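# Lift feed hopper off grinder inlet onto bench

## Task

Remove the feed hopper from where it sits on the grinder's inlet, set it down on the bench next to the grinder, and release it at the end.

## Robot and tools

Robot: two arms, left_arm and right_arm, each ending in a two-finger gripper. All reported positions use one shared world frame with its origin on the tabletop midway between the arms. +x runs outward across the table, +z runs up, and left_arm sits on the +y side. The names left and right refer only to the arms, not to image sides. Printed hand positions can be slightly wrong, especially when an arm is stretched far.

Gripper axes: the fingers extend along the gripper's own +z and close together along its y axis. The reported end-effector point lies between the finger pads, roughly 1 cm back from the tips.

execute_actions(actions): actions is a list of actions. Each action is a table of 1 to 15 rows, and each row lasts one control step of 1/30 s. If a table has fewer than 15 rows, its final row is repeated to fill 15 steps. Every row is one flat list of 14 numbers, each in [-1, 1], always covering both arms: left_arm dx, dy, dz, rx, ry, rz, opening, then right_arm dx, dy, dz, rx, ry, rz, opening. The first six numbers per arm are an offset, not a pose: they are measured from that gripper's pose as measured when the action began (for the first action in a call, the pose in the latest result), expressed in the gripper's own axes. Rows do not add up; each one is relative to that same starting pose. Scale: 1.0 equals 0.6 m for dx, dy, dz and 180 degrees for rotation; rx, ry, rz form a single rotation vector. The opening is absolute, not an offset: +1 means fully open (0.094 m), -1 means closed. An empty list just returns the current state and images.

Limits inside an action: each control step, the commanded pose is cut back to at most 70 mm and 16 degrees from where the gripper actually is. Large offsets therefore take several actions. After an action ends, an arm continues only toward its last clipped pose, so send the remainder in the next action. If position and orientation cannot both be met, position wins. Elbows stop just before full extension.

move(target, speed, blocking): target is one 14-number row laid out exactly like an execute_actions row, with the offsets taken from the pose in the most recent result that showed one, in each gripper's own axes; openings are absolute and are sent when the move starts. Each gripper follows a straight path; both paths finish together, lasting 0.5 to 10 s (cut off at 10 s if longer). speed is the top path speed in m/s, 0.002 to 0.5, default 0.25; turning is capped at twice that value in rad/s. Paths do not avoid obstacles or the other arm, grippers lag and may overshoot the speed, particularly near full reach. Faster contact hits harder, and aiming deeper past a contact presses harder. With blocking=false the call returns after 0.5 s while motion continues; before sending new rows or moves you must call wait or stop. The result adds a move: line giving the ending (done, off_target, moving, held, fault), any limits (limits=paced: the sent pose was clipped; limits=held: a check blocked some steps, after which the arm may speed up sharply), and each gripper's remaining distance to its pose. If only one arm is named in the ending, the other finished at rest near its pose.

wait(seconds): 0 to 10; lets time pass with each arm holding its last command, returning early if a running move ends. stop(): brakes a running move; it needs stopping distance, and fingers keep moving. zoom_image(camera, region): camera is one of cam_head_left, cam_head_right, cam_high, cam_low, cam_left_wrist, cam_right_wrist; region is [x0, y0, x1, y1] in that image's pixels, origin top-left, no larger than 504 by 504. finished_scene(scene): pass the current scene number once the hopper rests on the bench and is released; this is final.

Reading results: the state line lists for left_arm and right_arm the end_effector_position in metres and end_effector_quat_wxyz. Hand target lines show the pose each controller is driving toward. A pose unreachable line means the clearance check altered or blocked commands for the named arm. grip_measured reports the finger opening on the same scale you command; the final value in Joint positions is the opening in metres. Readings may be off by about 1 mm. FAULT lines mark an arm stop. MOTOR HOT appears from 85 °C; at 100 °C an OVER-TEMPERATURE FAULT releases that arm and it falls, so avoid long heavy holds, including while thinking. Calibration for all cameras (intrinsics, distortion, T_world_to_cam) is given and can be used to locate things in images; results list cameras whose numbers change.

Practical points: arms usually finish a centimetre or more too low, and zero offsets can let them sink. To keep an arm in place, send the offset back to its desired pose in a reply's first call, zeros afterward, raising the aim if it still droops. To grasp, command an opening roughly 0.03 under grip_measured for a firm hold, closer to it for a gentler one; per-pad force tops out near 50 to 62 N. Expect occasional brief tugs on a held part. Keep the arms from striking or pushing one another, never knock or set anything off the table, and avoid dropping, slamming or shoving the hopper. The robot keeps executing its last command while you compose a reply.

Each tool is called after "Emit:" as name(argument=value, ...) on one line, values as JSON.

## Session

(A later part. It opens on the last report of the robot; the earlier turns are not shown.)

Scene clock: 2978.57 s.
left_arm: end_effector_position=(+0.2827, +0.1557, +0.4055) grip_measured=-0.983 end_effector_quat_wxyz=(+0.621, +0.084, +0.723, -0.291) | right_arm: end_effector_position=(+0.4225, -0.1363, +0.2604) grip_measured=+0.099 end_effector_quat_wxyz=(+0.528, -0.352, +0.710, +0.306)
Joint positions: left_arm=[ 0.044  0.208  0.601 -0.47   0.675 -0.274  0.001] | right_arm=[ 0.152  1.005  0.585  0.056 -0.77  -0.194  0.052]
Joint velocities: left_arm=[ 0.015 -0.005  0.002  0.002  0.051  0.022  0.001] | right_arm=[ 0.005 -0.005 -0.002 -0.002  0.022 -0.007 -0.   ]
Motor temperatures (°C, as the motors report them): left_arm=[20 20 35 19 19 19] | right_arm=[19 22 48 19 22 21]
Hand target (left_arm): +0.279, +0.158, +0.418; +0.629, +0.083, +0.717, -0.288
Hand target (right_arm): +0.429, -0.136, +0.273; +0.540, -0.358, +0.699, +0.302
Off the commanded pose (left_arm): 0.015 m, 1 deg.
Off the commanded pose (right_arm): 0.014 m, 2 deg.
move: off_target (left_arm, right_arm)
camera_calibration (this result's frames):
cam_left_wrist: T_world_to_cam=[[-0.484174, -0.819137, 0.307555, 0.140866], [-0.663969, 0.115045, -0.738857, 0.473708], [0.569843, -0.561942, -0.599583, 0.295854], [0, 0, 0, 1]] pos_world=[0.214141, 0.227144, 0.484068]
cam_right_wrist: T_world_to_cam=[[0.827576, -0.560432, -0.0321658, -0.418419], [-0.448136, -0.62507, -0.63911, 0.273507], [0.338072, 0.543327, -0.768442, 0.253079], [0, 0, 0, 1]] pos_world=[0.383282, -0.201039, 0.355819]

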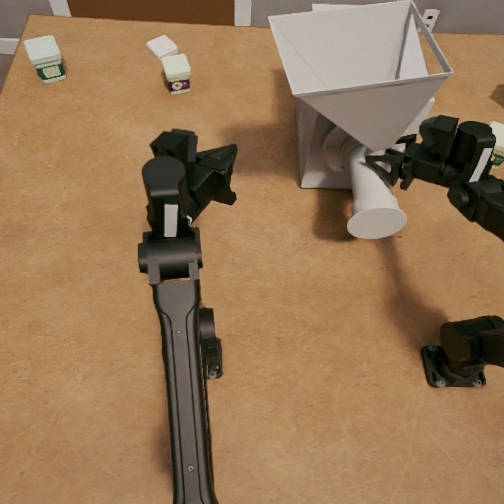

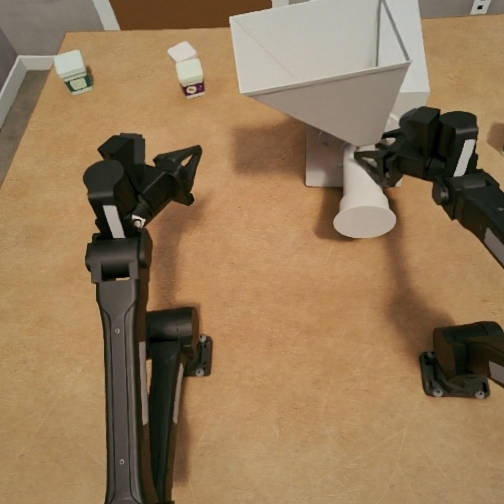

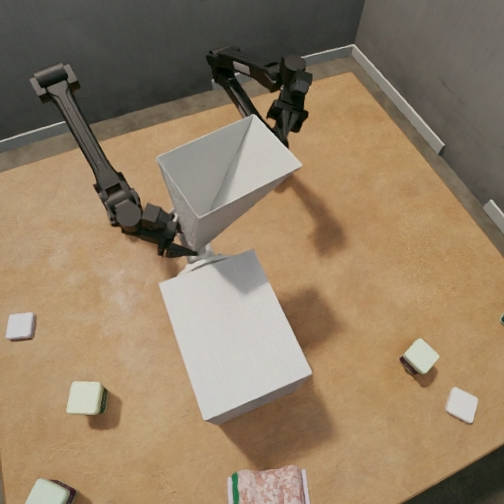

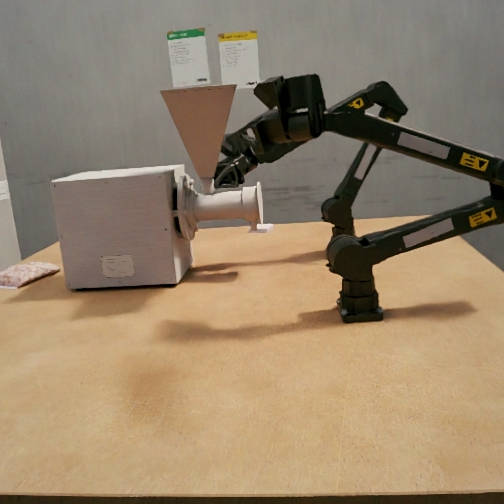

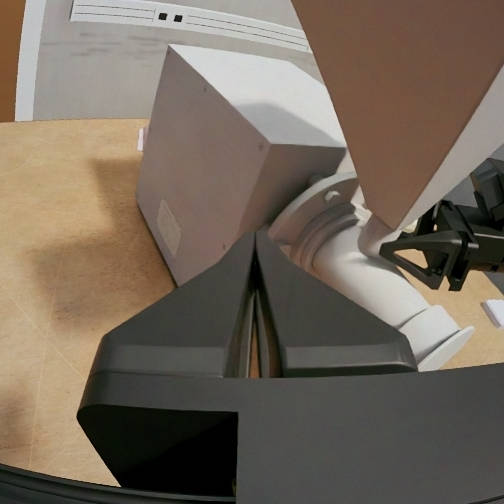

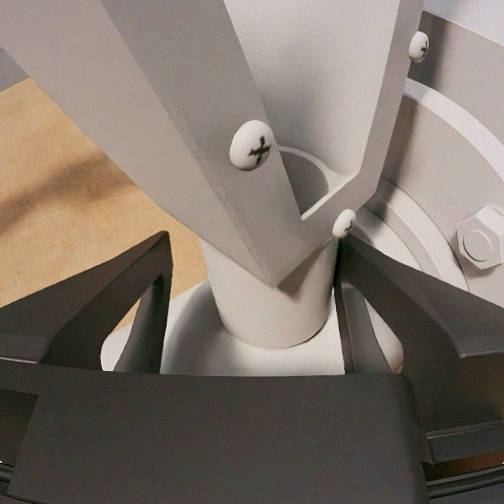

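Emit:
execute_actions(actions=[[[-0.02,0,0,0,0,0,-1,0.0063,-0.012,0.0118,0,-0.01,0,0.1]],[[-0.02,0,0,0,0,0,-1,0,0,0,0,0,0,0.1]],[[-0.02,0,0,0,0,0,-1,-0.01,0,0,0,0,0,-0.4]],[[-0.02,0,0,0,0,0,-1,-0.02,0,0,0,0,0,-0.4]]])

Scene clock: 2997.20 s.
left_arm: end_effector_position=(+0.2948, +0.1563, +0.3902) grip_measured=-0.983 end_effector_quat_wxyz=(+0.588, +0.080, +0.742, -0.312) | right_arm: end_effector_position=(+0.4302, -0.1349, +0.2519) grip_measured=-0.185 end_effector_quat_wxyz=(+0.537, -0.357, +0.703, +0.300)
Joint positions: left_arm=[ 0.082  0.27   0.601 -0.487  0.749 -0.274  0.001] | right_arm=[ 0.154  1.045  0.575  0.125 -0.764 -0.205  0.038]
Joint velocities: left_arm=[-0.005 -0.015 -0.012  0.012  0.037 -0.007 -0.   ] | right_arm=[-0.005  0.015  0.002 -0.012 -0.037 -0.007  0.   ]
Motor temperatures (°C, as the motors report them): left_arm=[20 20 34 19 19 19] | right_arm=[19 22 47 19 21 20]
Hand target (left_arm): +0.294, +0.159, +0.405; +0.597, +0.082, +0.737, -0.307
Hand target (right_arm): +0.432, -0.133, +0.264; +0.539, -0.356, +0.701, +0.302
Off the commanded pose (left_arm): 0.015 m, 1 deg.
Off the commanded pose (right_arm): 0.013 m, 0 deg.
camera_calibration (this result's frames):
cam_left_wrist: T_world_to_cam=[[-0.488091, -0.794847, 0.360534, 0.128588], [-0.714228, 0.126327, -0.688418, 0.463731], [0.501642, -0.593514, -0.629362, 0.316812], [0, 0, 0, 1]] pos_world=[0.235046, 0.231659, 0.47227]
cam_right_wrist: T_world_to_cam=[[0.827716, -0.561108, -0.00659002, -0.430871], [-0.430551, -0.627507, -0.648738, 0.266934], [0.359877, 0.539809, -0.760983, 0.231452], [0, 0, 0, 1]] pos_world=[0.388274, -0.199202, 0.346462]

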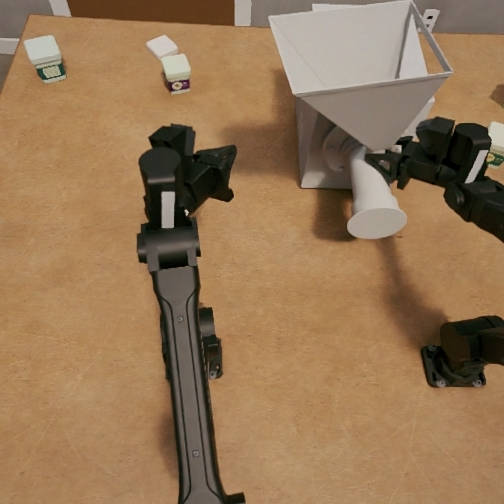

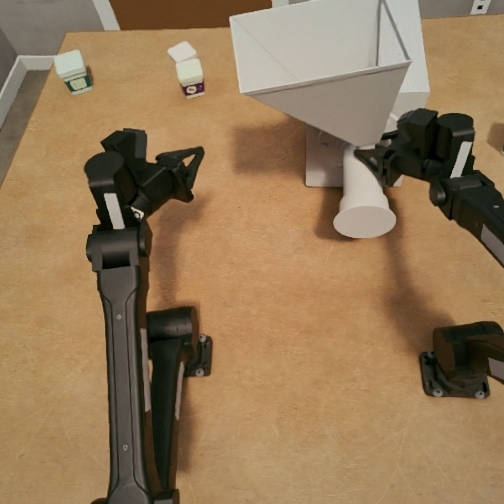

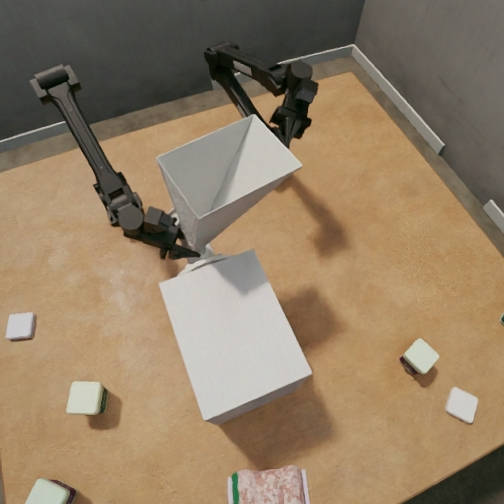

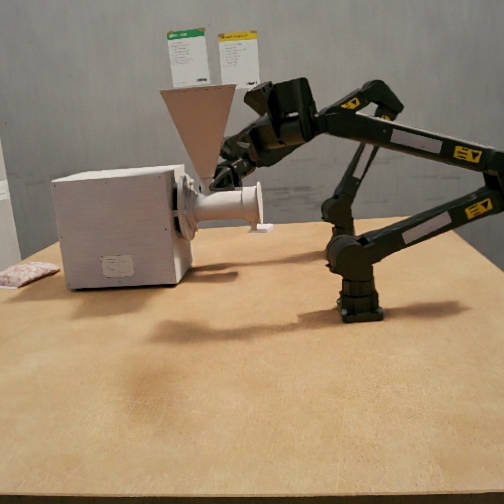

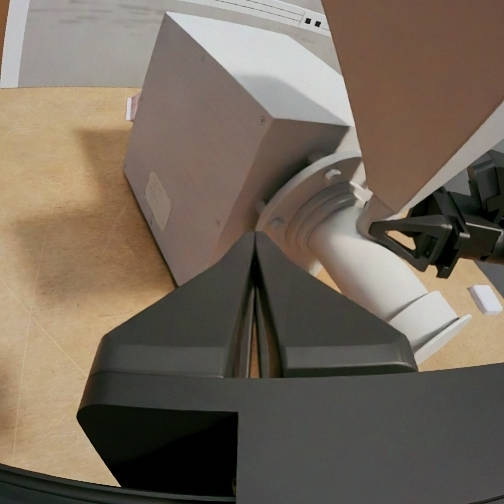

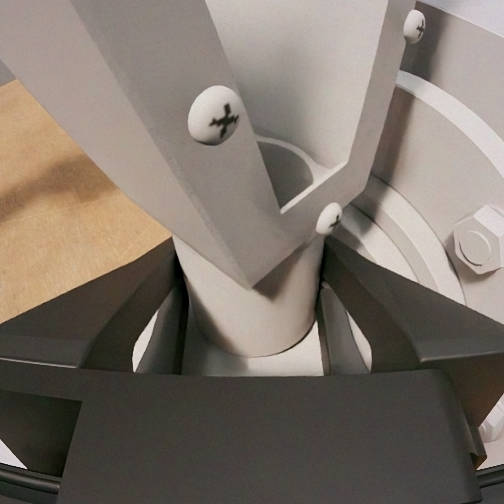

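Emit:
execute_actions(actions=[[[-0.02,0,0.01,0,0,0,-1,-0.1012,0.0003,-0.0218,-0.0646,-0.0275,-0.0162,-0.4]],[[0,0,0,0,0,0,-1,-0.1012,0.0003,-0.0218,-0.0646,-0.0275,-0.0162,-0.4]]])

Scene clock: 3012.23 s.
left_arm: end_effector_position=(+0.3048, +0.1592, +0.3779) grip_measured=-0.983 end_effector_quat_wxyz=(+0.574, +0.069, +0.753, -0.313) | right_arm: end_effector_position=(+0.4277, -0.1381, +0.2564) grip_measured=-0.181 end_effector_quat_wxyz=(+0.478, -0.443, +0.630, +0.422)
Joint positions: left_arm=[ 0.082  0.304  0.593 -0.487  0.74  -0.274  0.001] | right_arm=[ 0.045  1.201  0.709 -0.066 -1.209 -0.417  0.038]
Joint velocities: left_arm=[-0.005  0.005 -0.012 -0.007 -0.051  0.051  0.   ] | right_arm=[-0.005 -0.005  0.027 -0.051 -0.007 -0.051 -0.   ]
Motor temperatures (°C, as the motors report them): left_arm=[20 20 34 19 19 19] | right_arm=[19 22 47 19 21 20]
Hand target (left_arm): +0.304, +0.159, +0.383; +0.577, +0.071, +0.751, -0.312
Hand target (right_arm): +0.429, -0.138, +0.315; +0.501, -0.456, +0.597, +0.431
Off the commanded pose (left_arm): 0.005 m, 0 deg.
Off the commanded pose (right_arm): 0.061 m, 5 deg.
camera_calibration (this result's frames):
cam_left_wrist: T_world_to_cam=[[-0.464936, -0.797442, 0.384604, 0.124432], [-0.743704, 0.116083, -0.658354, 0.461368], [0.480353, -0.592124, -0.647032, 0.318671], [0, 0, 0, 1]] pos_world=[0.247899, 0.234363, 0.462076]
cam_right_wrist: T_world_to_cam=[[0.965376, -0.249068, -0.0775461, -0.428151], [-0.232396, -0.686128, -0.689362, 0.184425], [0.118492, 0.683515, -0.720254, 0.350119], [0, 0, 0, 1]] pos_world=[0.4147, -0.219411, 0.346109]

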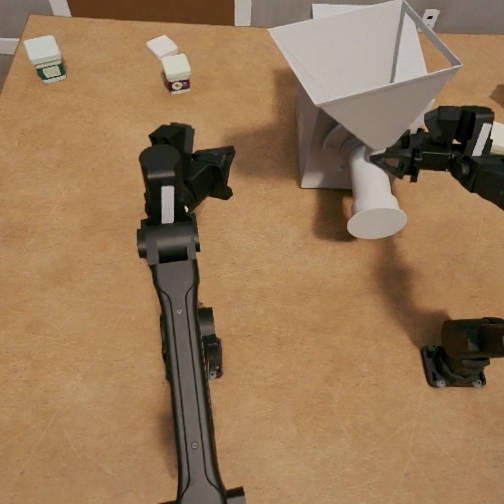

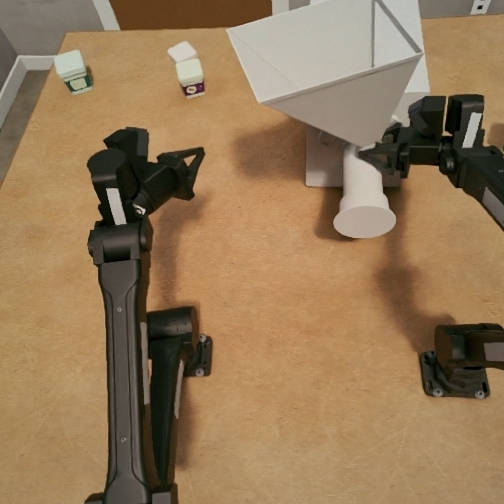

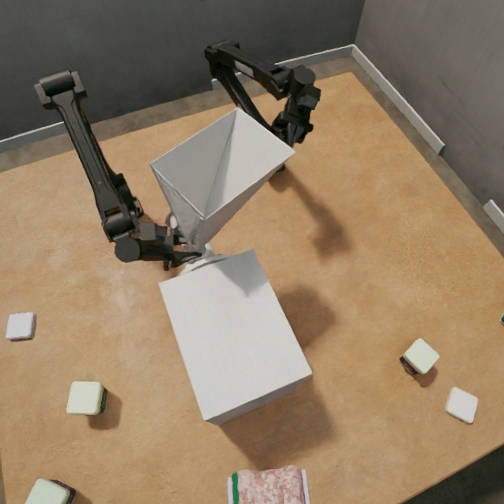

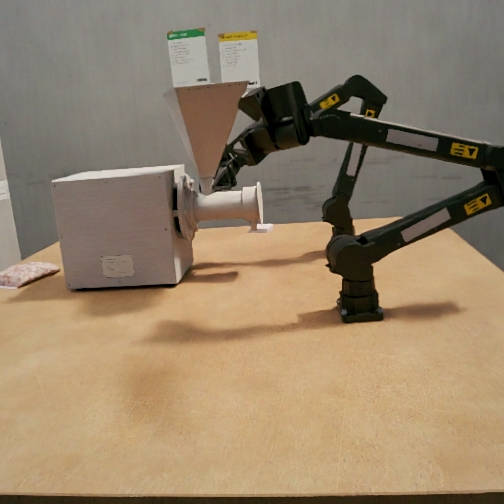

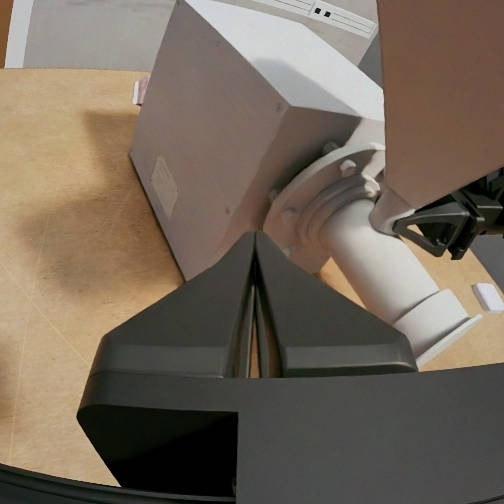

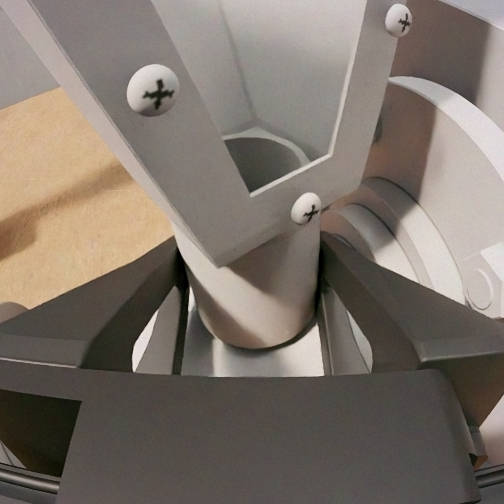

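Emit:
zoom_image(camera="cam_low", region=[170, 140, 270, 240])

Emit:
zoom_image(camera="cam_left_wrist", region=[320, 150, 480, 310])

Region (170, 140, 270, 240) of cam_low's 504x504 image, scaled by 5.040, with more detail than that image has.

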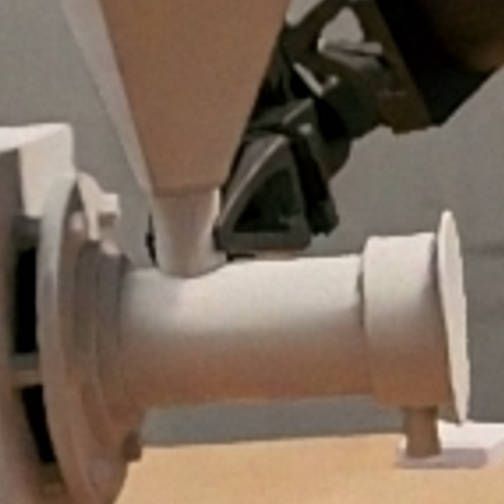

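Region (320, 150, 480, 310) of cam_left_wrist's 504x504 image, scaled by 3.150, with more detail than that image has.

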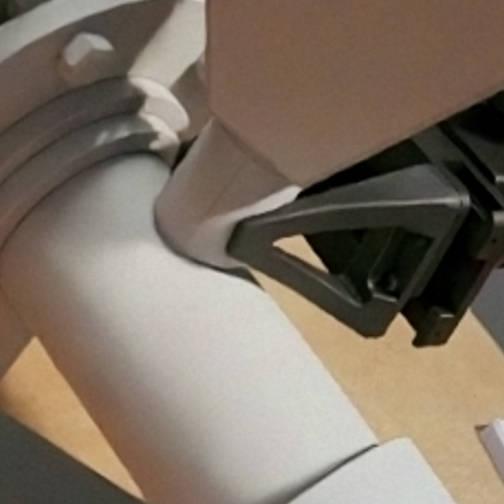

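Emit:
execute_actions(actions=[[[-0.03,0,-0.01,0,0,0,-1,-0.1008,0.0112,-0.0192,0.0651,-0.027,-0.008,-0.4]],[[0,0,0,0,0,0,-1,-0.1008,0.008,-0.0192,0.0651,-0.027,0.0,-0.4]],[[0,0,0,0,0,0,-1,-0.1008,0.006,-0.0212,0.0651,-0.027,0.012,-0.4]],[[0,0,0,0,0,0,-1,-0.1008,0.004,-0.0232,0.0651,-0.027,0.014,-0.4]]])

Scene clock: 3028.77 s.
left_arm: end_effector_position=(+0.3071, +0.1647, +0.3554) grip_measured=-0.983 end_effector_quat_wxyz=(+0.548, +0.054, +0.769, -0.325) | right_arm: end_effector_position=(+0.4267, -0.1377, +0.2558) grip_measured=-0.192 end_effector_quat_wxyz=(+0.549, -0.199, +0.799, +0.144)
Joint positions: left_arm=[ 0.13   0.32   0.567 -0.519  0.794 -0.27   0.001] | right_arm=[ 0.404  0.899  0.564 -0.029 -0.062 -0.012  0.038]
Joint velocities: left_arm=[-0.005 -0.005  0.002 -0.022 -0.037 -0.007 -0.001] | right_arm=[ 0.005 -0.005 -0.007 -0.002  0.022 -0.081 -0.001]
Motor temperatures (°C, as the motors report them): left_arm=[20 20 33 19 19 19] | right_arm=[19 22 50 19 26 21]
Hand target (left_arm): +0.307, +0.165, +0.360; +0.551, +0.056, +0.767, -0.324
Hand target (right_arm): +0.429, -0.136, +0.317; +0.593, -0.182, +0.768, +0.160
Off the commanded pose (left_arm): 0.005 m, 0 deg.
Off the commanded pose (right_arm): 0.063 m, 7 deg.
camera_calibration (this result's frames):
cam_left_wrist: T_world_to_cam=[[-0.441615, -0.785944, 0.432744, 0.112352], [-0.785912, 0.106196, -0.60915, 0.444662], [0.432803, -0.609109, -0.664581, 0.32993], [0, 0, 0, 1]] pos_world=[0.256287, 0.242044, 0.441511]
cam_right_wrist: T_world_to_cam=[[0.484408, -0.874634, 0.0190981, -0.332851], [-0.722321, -0.412177, -0.555304, 0.39646], [0.493559, 0.255199, -0.831428, 0.158913], [0, 0, 0, 1]] pos_world=[0.369175, -0.168265, 0.358637]

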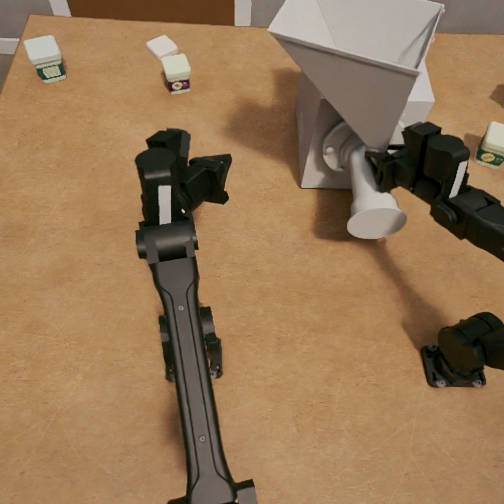

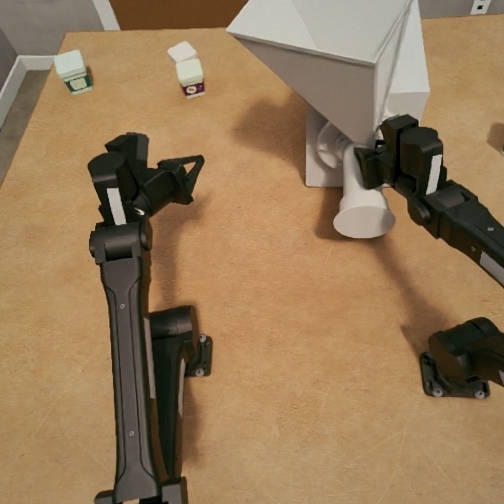

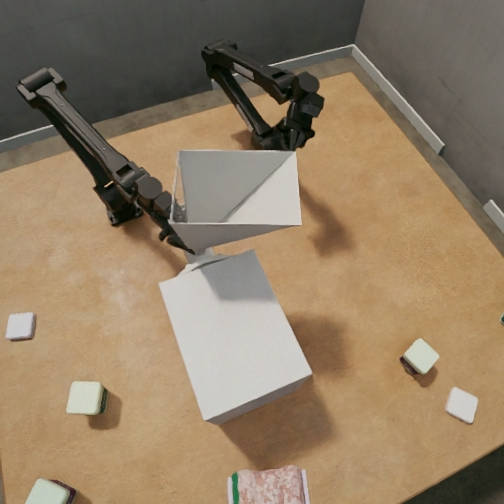

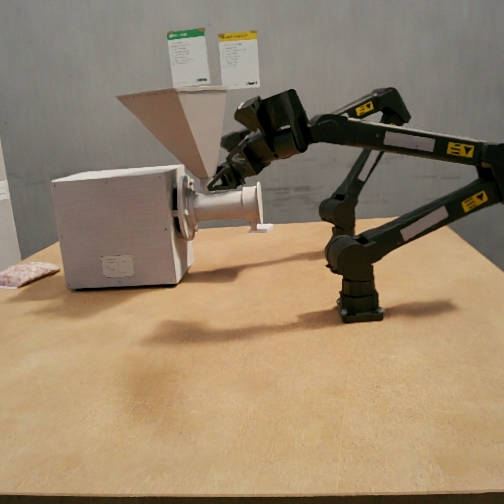

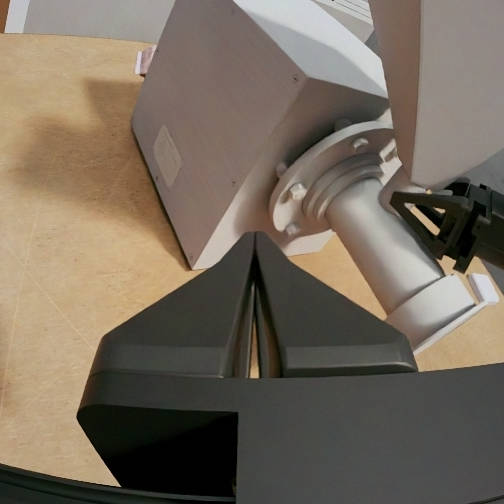

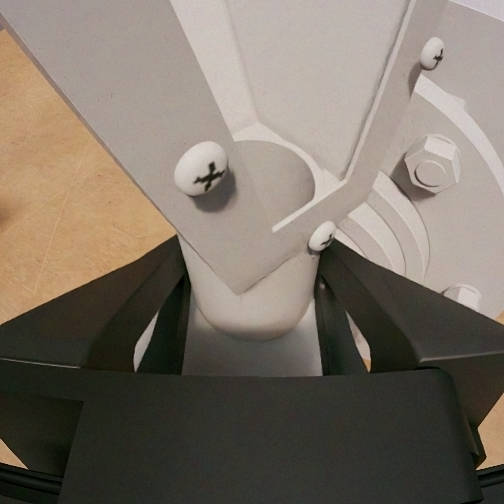

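Emit:
zoom_image(camera="cam_low", region=[170, 140, 270, 240])

Emit:
zoom_image(camera="cam_right_wrist", region=[170, 90, 390, 310])

Region (170, 140, 270, 240) of cam_low's 504x504 image, scaled by 5.040, with more detail than that image has.

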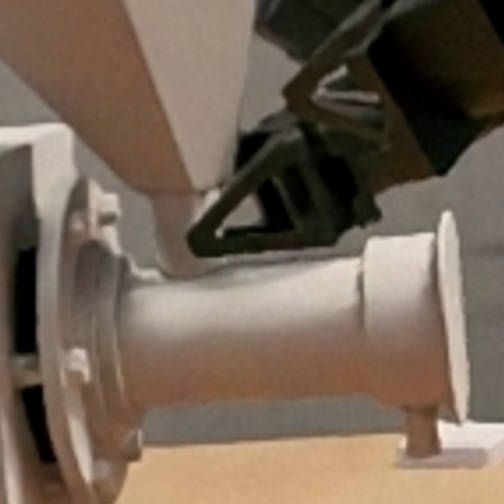

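Region (170, 90, 390, 310) of cam_right_wrist's 504x504 image, scaled by 2.291, with more detail than that image has.

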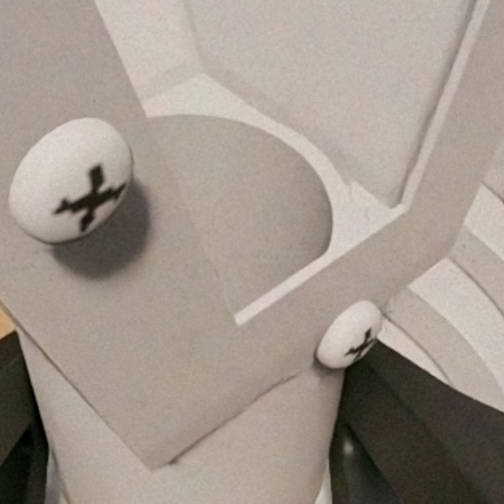

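Emit:
execute_actions(actions=[[[-0.04,0,-0.015,0,0,0,-1,-0.0623,0.0008,-0.0237,0.0571,-0.016,0.0218,-0.4]],[[0,0,0,0,0,0,-1,-0.0623,0.0008,-0.0237,0.0571,-0.016,0.0218,-0.4]]])

Scene clock: 3149.77 s.
left_arm: end_effector_position=(+0.3089, +0.1738, +0.3410) grip_measured=-0.983 end_effector_quat_wxyz=(+0.523, +0.037, +0.782, -0.338) | right_arm: end_effector_position=(+0.4240, -0.1375, +0.2562) grip_measured=-0.193 end_effector_quat_wxyz=(+0.555, -0.079, +0.828, +0.025)
Joint positions: left_arm=[ 0.201  0.35   0.564 -0.569  0.867 -0.25   0.001] | right_arm=[ 0.613  0.938  0.612 -0.116  0.463  0.158  0.038]
Joint velocities: left_arm=[ 0.005 -0.005 -0.017 -0.012 -0.007 -0.066  0.001] | right_arm=[-0.005 -0.005 -0.007 -0.032  0.007 -0.037  0.   ]
Motor temperatures (°C, as the motors report them): left_arm=[20 20 32 19 19 19] | right_arm=[19 22 53 19 21 20]
Hand target (left_arm): +0.309, +0.174, +0.346; +0.526, +0.039, +0.780, -0.337
Hand target (right_arm): +0.425, -0.137, +0.295; +0.580, -0.059, +0.812, +0.033
Off the commanded pose (left_arm): 0.005 m, 0 deg.
Off the commanded pose (right_arm): 0.039 m, 4 deg.
camera_calibration (this result's frames):
cam_left_wrist: T_world_to_cam=[[-0.414537, -0.772584, 0.480909, 0.0994426], [-0.823485, 0.0935305, -0.559575, 0.433288], [0.387339, -0.627985, -0.674983, 0.345955], [0, 0, 0, 1]] pos_world=[0.264027, 0.253557, 0.428149]
cam_right_wrist: T_world_to_cam=[[0.167217, -0.982949, 0.076479, -0.226394], [-0.828994, -0.182166, -0.528757, 0.464865], [0.533673, 0.0250163, -0.845321, 0.115448], [0, 0, 0, 1]] pos_world=[0.361616, -0.140739, 0.360706]

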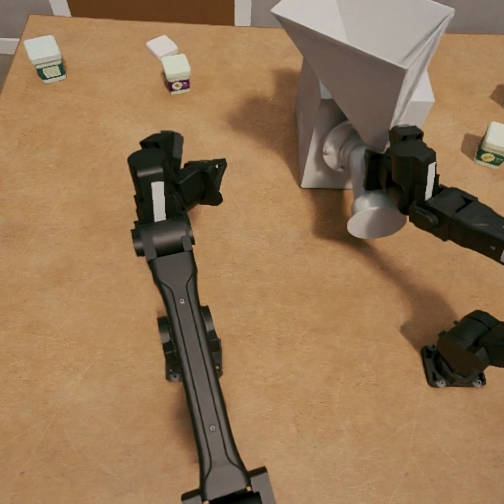

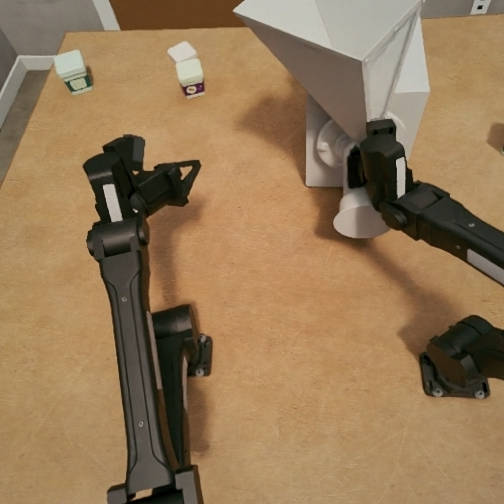

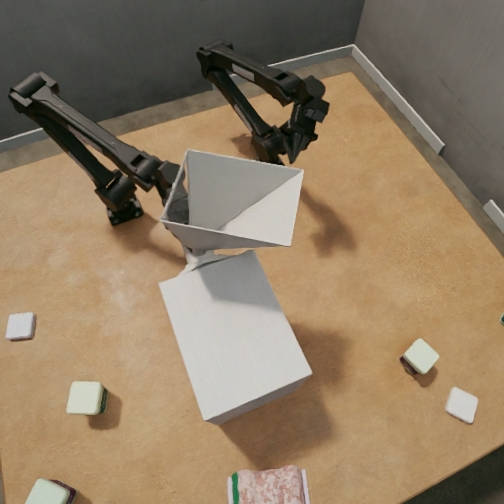

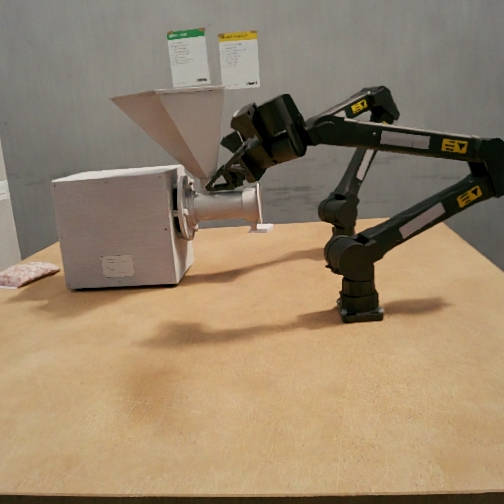

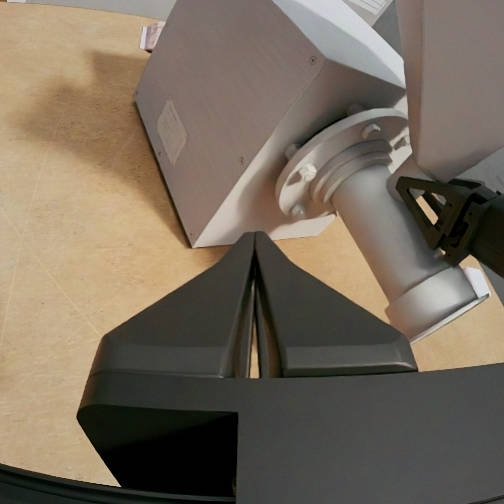

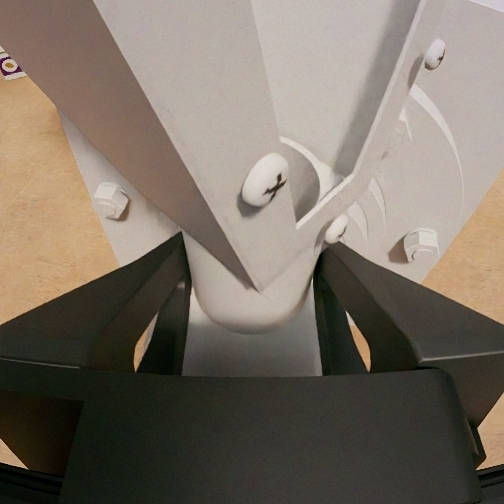

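Emit:
zoom_image(camera="cam_low", region=[170, 90, 330, 250])

Region (170, 90, 330, 250) of cam_low's 504x504 image, scaled by 3.150, with more detail than that image has.

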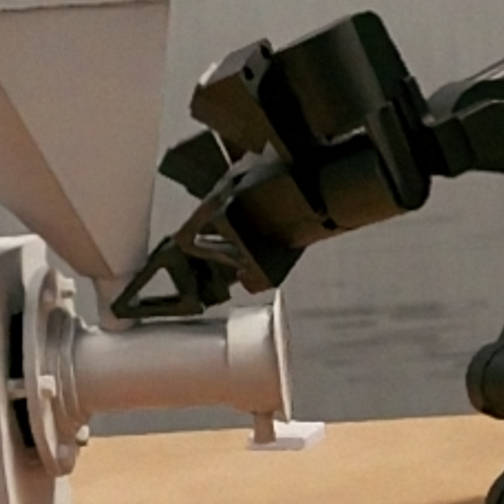

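Emit:
execute_actions(actions=[[[-0.03,0,-0.01,0,0,0,-1,-0.05,0,-0.02,0,-0.015,0,-0.4]],[[0,0,0,0,0,0,-1,-0.05,0,-0.02,0,-0.015,0,-0.4]],[[0,0,0,0,0,0,-1,-0.05,0,-0.02,0,-0.015,0,-0.4]]])

Emit:
zoom_image(camera="cam_low", region=[170, 90, 330, 250])

Scene clock: 3169.20 s.
left_arm: end_effector_position=(+0.3107, +0.1794, +0.3223) grip_measured=-0.983 end_effector_quat_wxyz=(+0.498, +0.021, +0.793, -0.350) | right_arm: end_effector_position=(+0.4239, -0.1371, +0.2560) grip_measured=-0.193 end_effector_quat_wxyz=(+0.555, -0.080, +0.828, +0.025)
Joint positions: left_arm=[ 0.242  0.379  0.548 -0.604  0.912 -0.234  0.001] | right_arm=[ 0.613  0.938  0.612 -0.116  0.461  0.156  0.038]
Joint velocities: left_arm=[ 0.005 -0.005  0.002 -0.002  0.037 -0.037 -0.   ] | right_arm=[-0.015 -0.015 -0.012 -0.022  0.022 -0.037  0.   ]
Motor temperatures (°C, as the motors report them): left_arm=[20 20 32 19 19 19] | right_arm=[19 22 52 19 22 20]
Hand target (left_arm): +0.311, +0.179, +0.327; +0.502, +0.023, +0.791, -0.349
Hand target (right_arm): +0.424, -0.136, +0.288; +0.574, -0.080, +0.814, +0.027
Off the commanded pose (left_arm): 0.005 m, 0 deg.
Off the commanded pose (right_arm): 0.032 m, 3 deg.
camera_calibration (this result's frames):
cam_left_wrist: T_world_to_cam=[[-0.38629, -0.757268, 0.526617, 0.0872269], [-0.856295, 0.0822098, -0.509902, 0.419939], [0.34284, -0.64791, -0.680201, 0.355287], [0, 0, 0, 1]] pos_world=[0.27148, 0.261725, 0.409859]
cam_right_wrist: T_world_to_cam=[[0.170157, -0.982334, 0.0778909, -0.227538], [-0.828768, -0.185421, -0.527979, 0.464012], [0.533094, 0.0252859, -0.845678, 0.115744], [0, 0, 0, 1]] pos_world=[0.361573, -0.140407, 0.360594]

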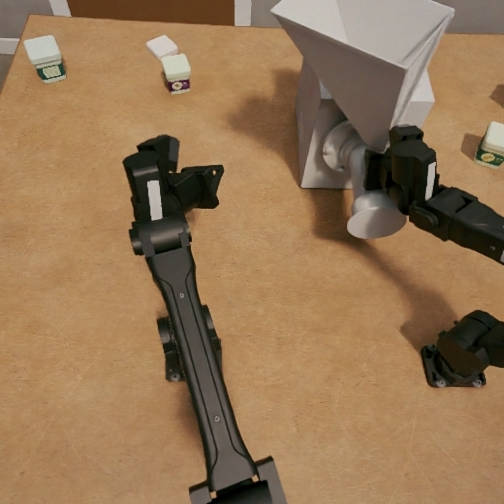

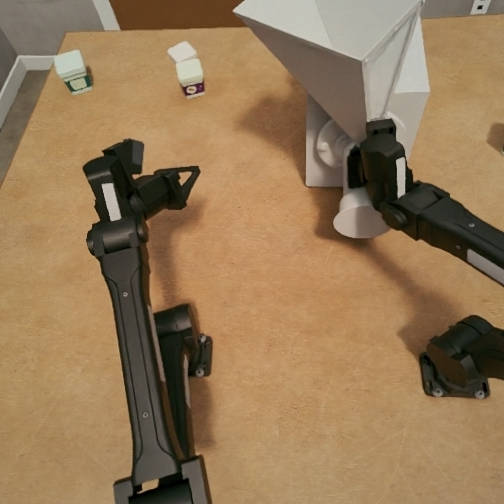

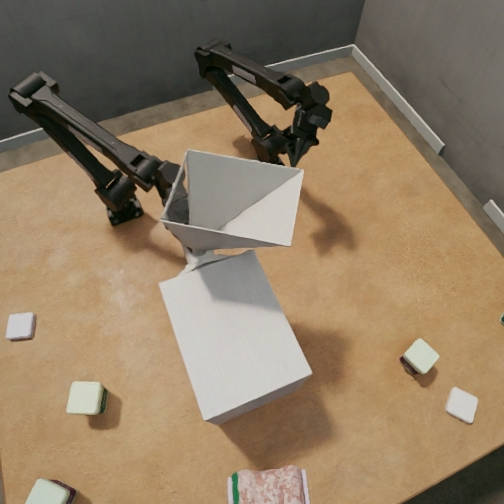

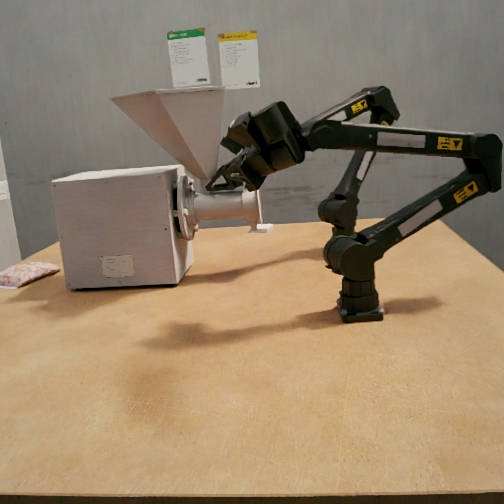

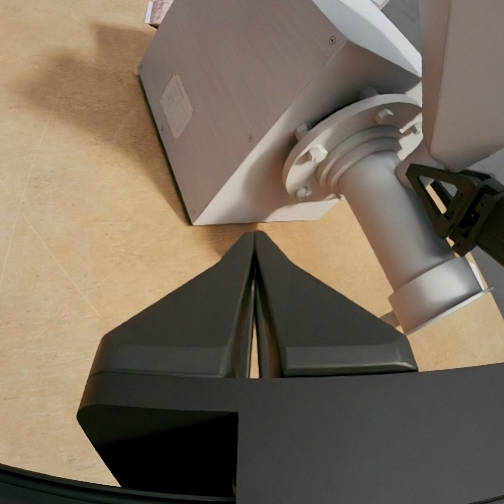

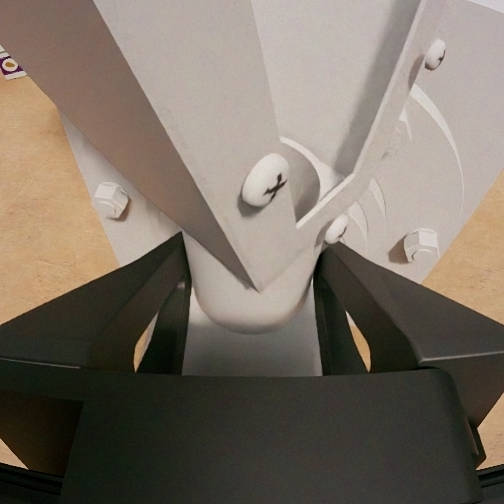

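Region (170, 90, 330, 250) of cam_low's 504x504 image, scaled by 3.150, with more detail than that image has.

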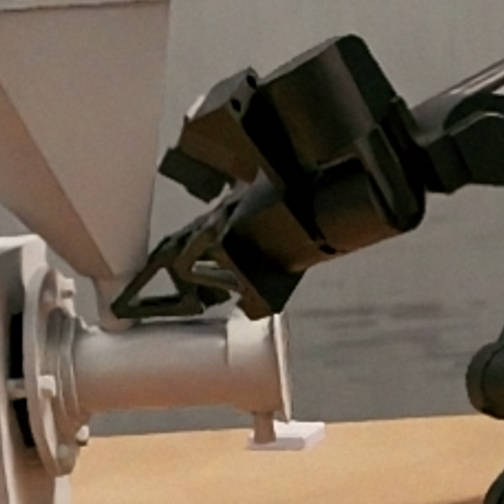

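Emit:
execute_actions(actions=[[[-0.04,0,-0.015,0,0,0,-1,-0.065,0,-0.026,0,-0.03,0,-0.4]],[[0,0,0,0,0,0,-1,-0.065,0,-0.026,0,-0.03,0,-0.4]],[[0,0,0,0,0,0,-1,-0.065,0,-0.026,0,-0.03,0,-0.4]]])

Emit:
zoom_image(camera="cam_low", region=[170, 90, 330, 250])

Scene clock: 3180.13 s.
left_arm: end_effector_position=(+0.3123, +0.1884, +0.3026) grip_measured=-0.983 end_effector_quat_wxyz=(+0.468, -0.000, +0.805, -0.365) | right_arm: end_effector_position=(+0.4244, -0.1371, +0.2574) grip_measured=-0.193 end_effector_quat_wxyz=(+0.557, -0.081, +0.826, +0.024)
Joint positions: left_arm=[ 0.301  0.425  0.539 -0.661  0.969 -0.197  0.001] | right_arm=[ 0.613  0.938  0.612 -0.11   0.463  0.151  0.038]
Joint velocities: left_arm=[-0.005  0.015 -0.007 -0.002  0.037 -0.066  0.001] | right_arm=[-0.005  0.005 -0.002 -0.017  0.037 -0.095  0.001]
Motor temperatures (°C, as the motors report them): left_arm=[20 20 32 19 19 19] | right_arm=[19 22 51 19 21 20]
Hand target (left_arm): +0.313, +0.189, +0.307; +0.471, +0.002, +0.803, -0.364
Hand target (right_arm): +0.424, -0.136, +0.299; +0.595, -0.079, +0.799, +0.027
Off the commanded pose (left_arm): 0.004 m, 0 deg.
Off the commanded pose (right_arm): 0.042 m, 5 deg.
camera_calibration (this result's frames):
cam_left_wrist: T_world_to_cam=[[-0.345582, -0.736787, 0.581135, 0.0720175], [-0.892326, 0.0663745, -0.446484, 0.405547], [0.290392, -0.672859, -0.680393, 0.3683], [0, 0, 0, 1]] pos_world=[0.279817, 0.273957, 0.389807]
cam_right_wrist: T_world_to_cam=[[0.169816, -0.982204, 0.0802367, -0.228123], [-0.825386, -0.186241, -0.532965, 0.464974], [0.538424, 0.0242796, -0.842324, 0.113357], [0, 0, 0, 1]] pos_world=[0.361488, -0.140218, 0.361602]

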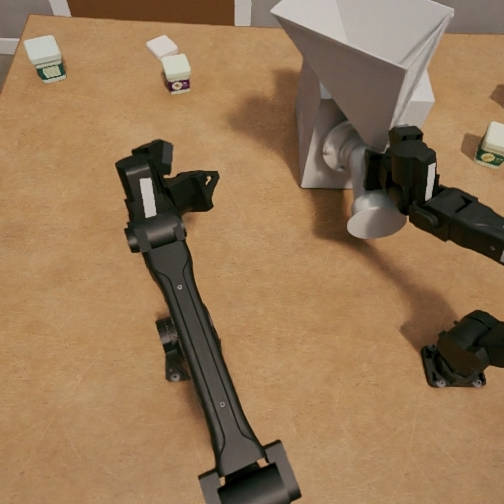

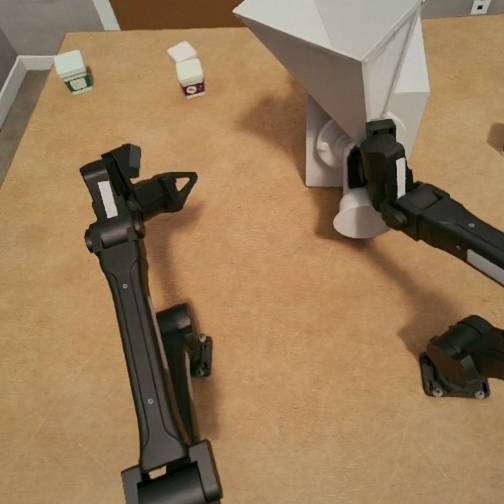

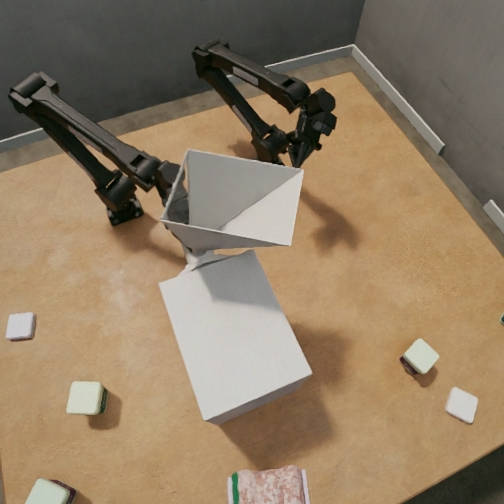

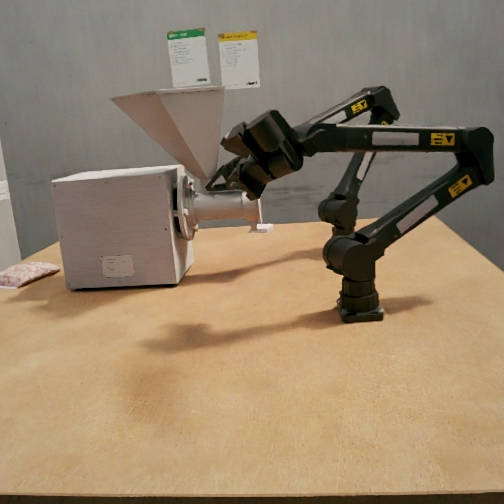

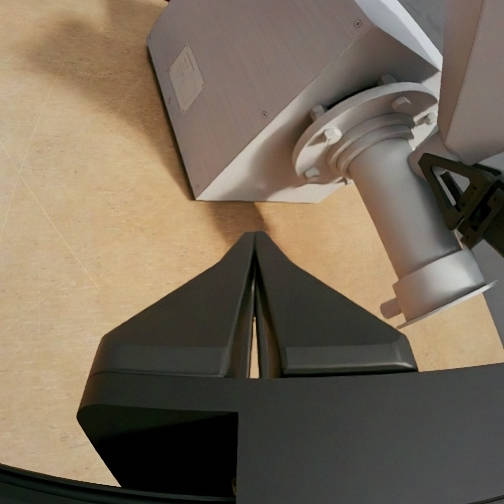

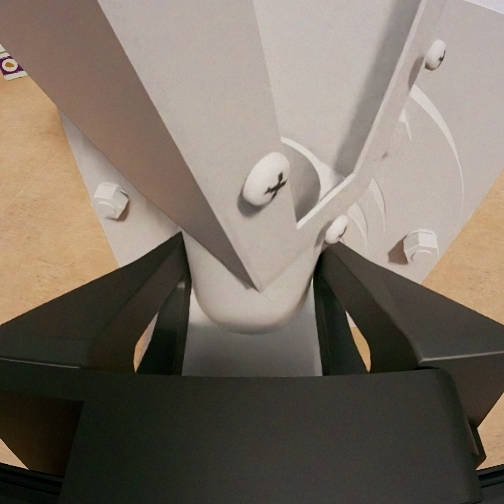

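Region (170, 90, 330, 250) of cam_low's 504x504 image, scaled by 3.150, with more detail than that image has.

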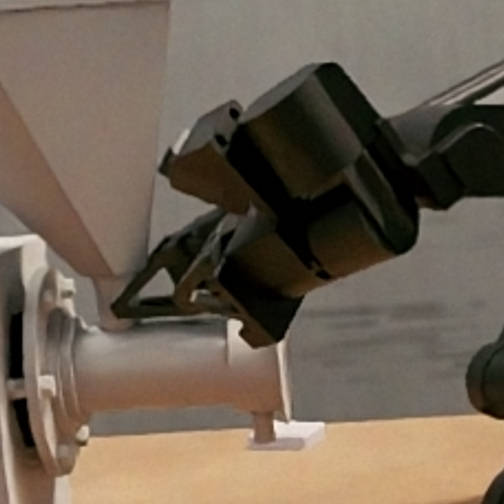

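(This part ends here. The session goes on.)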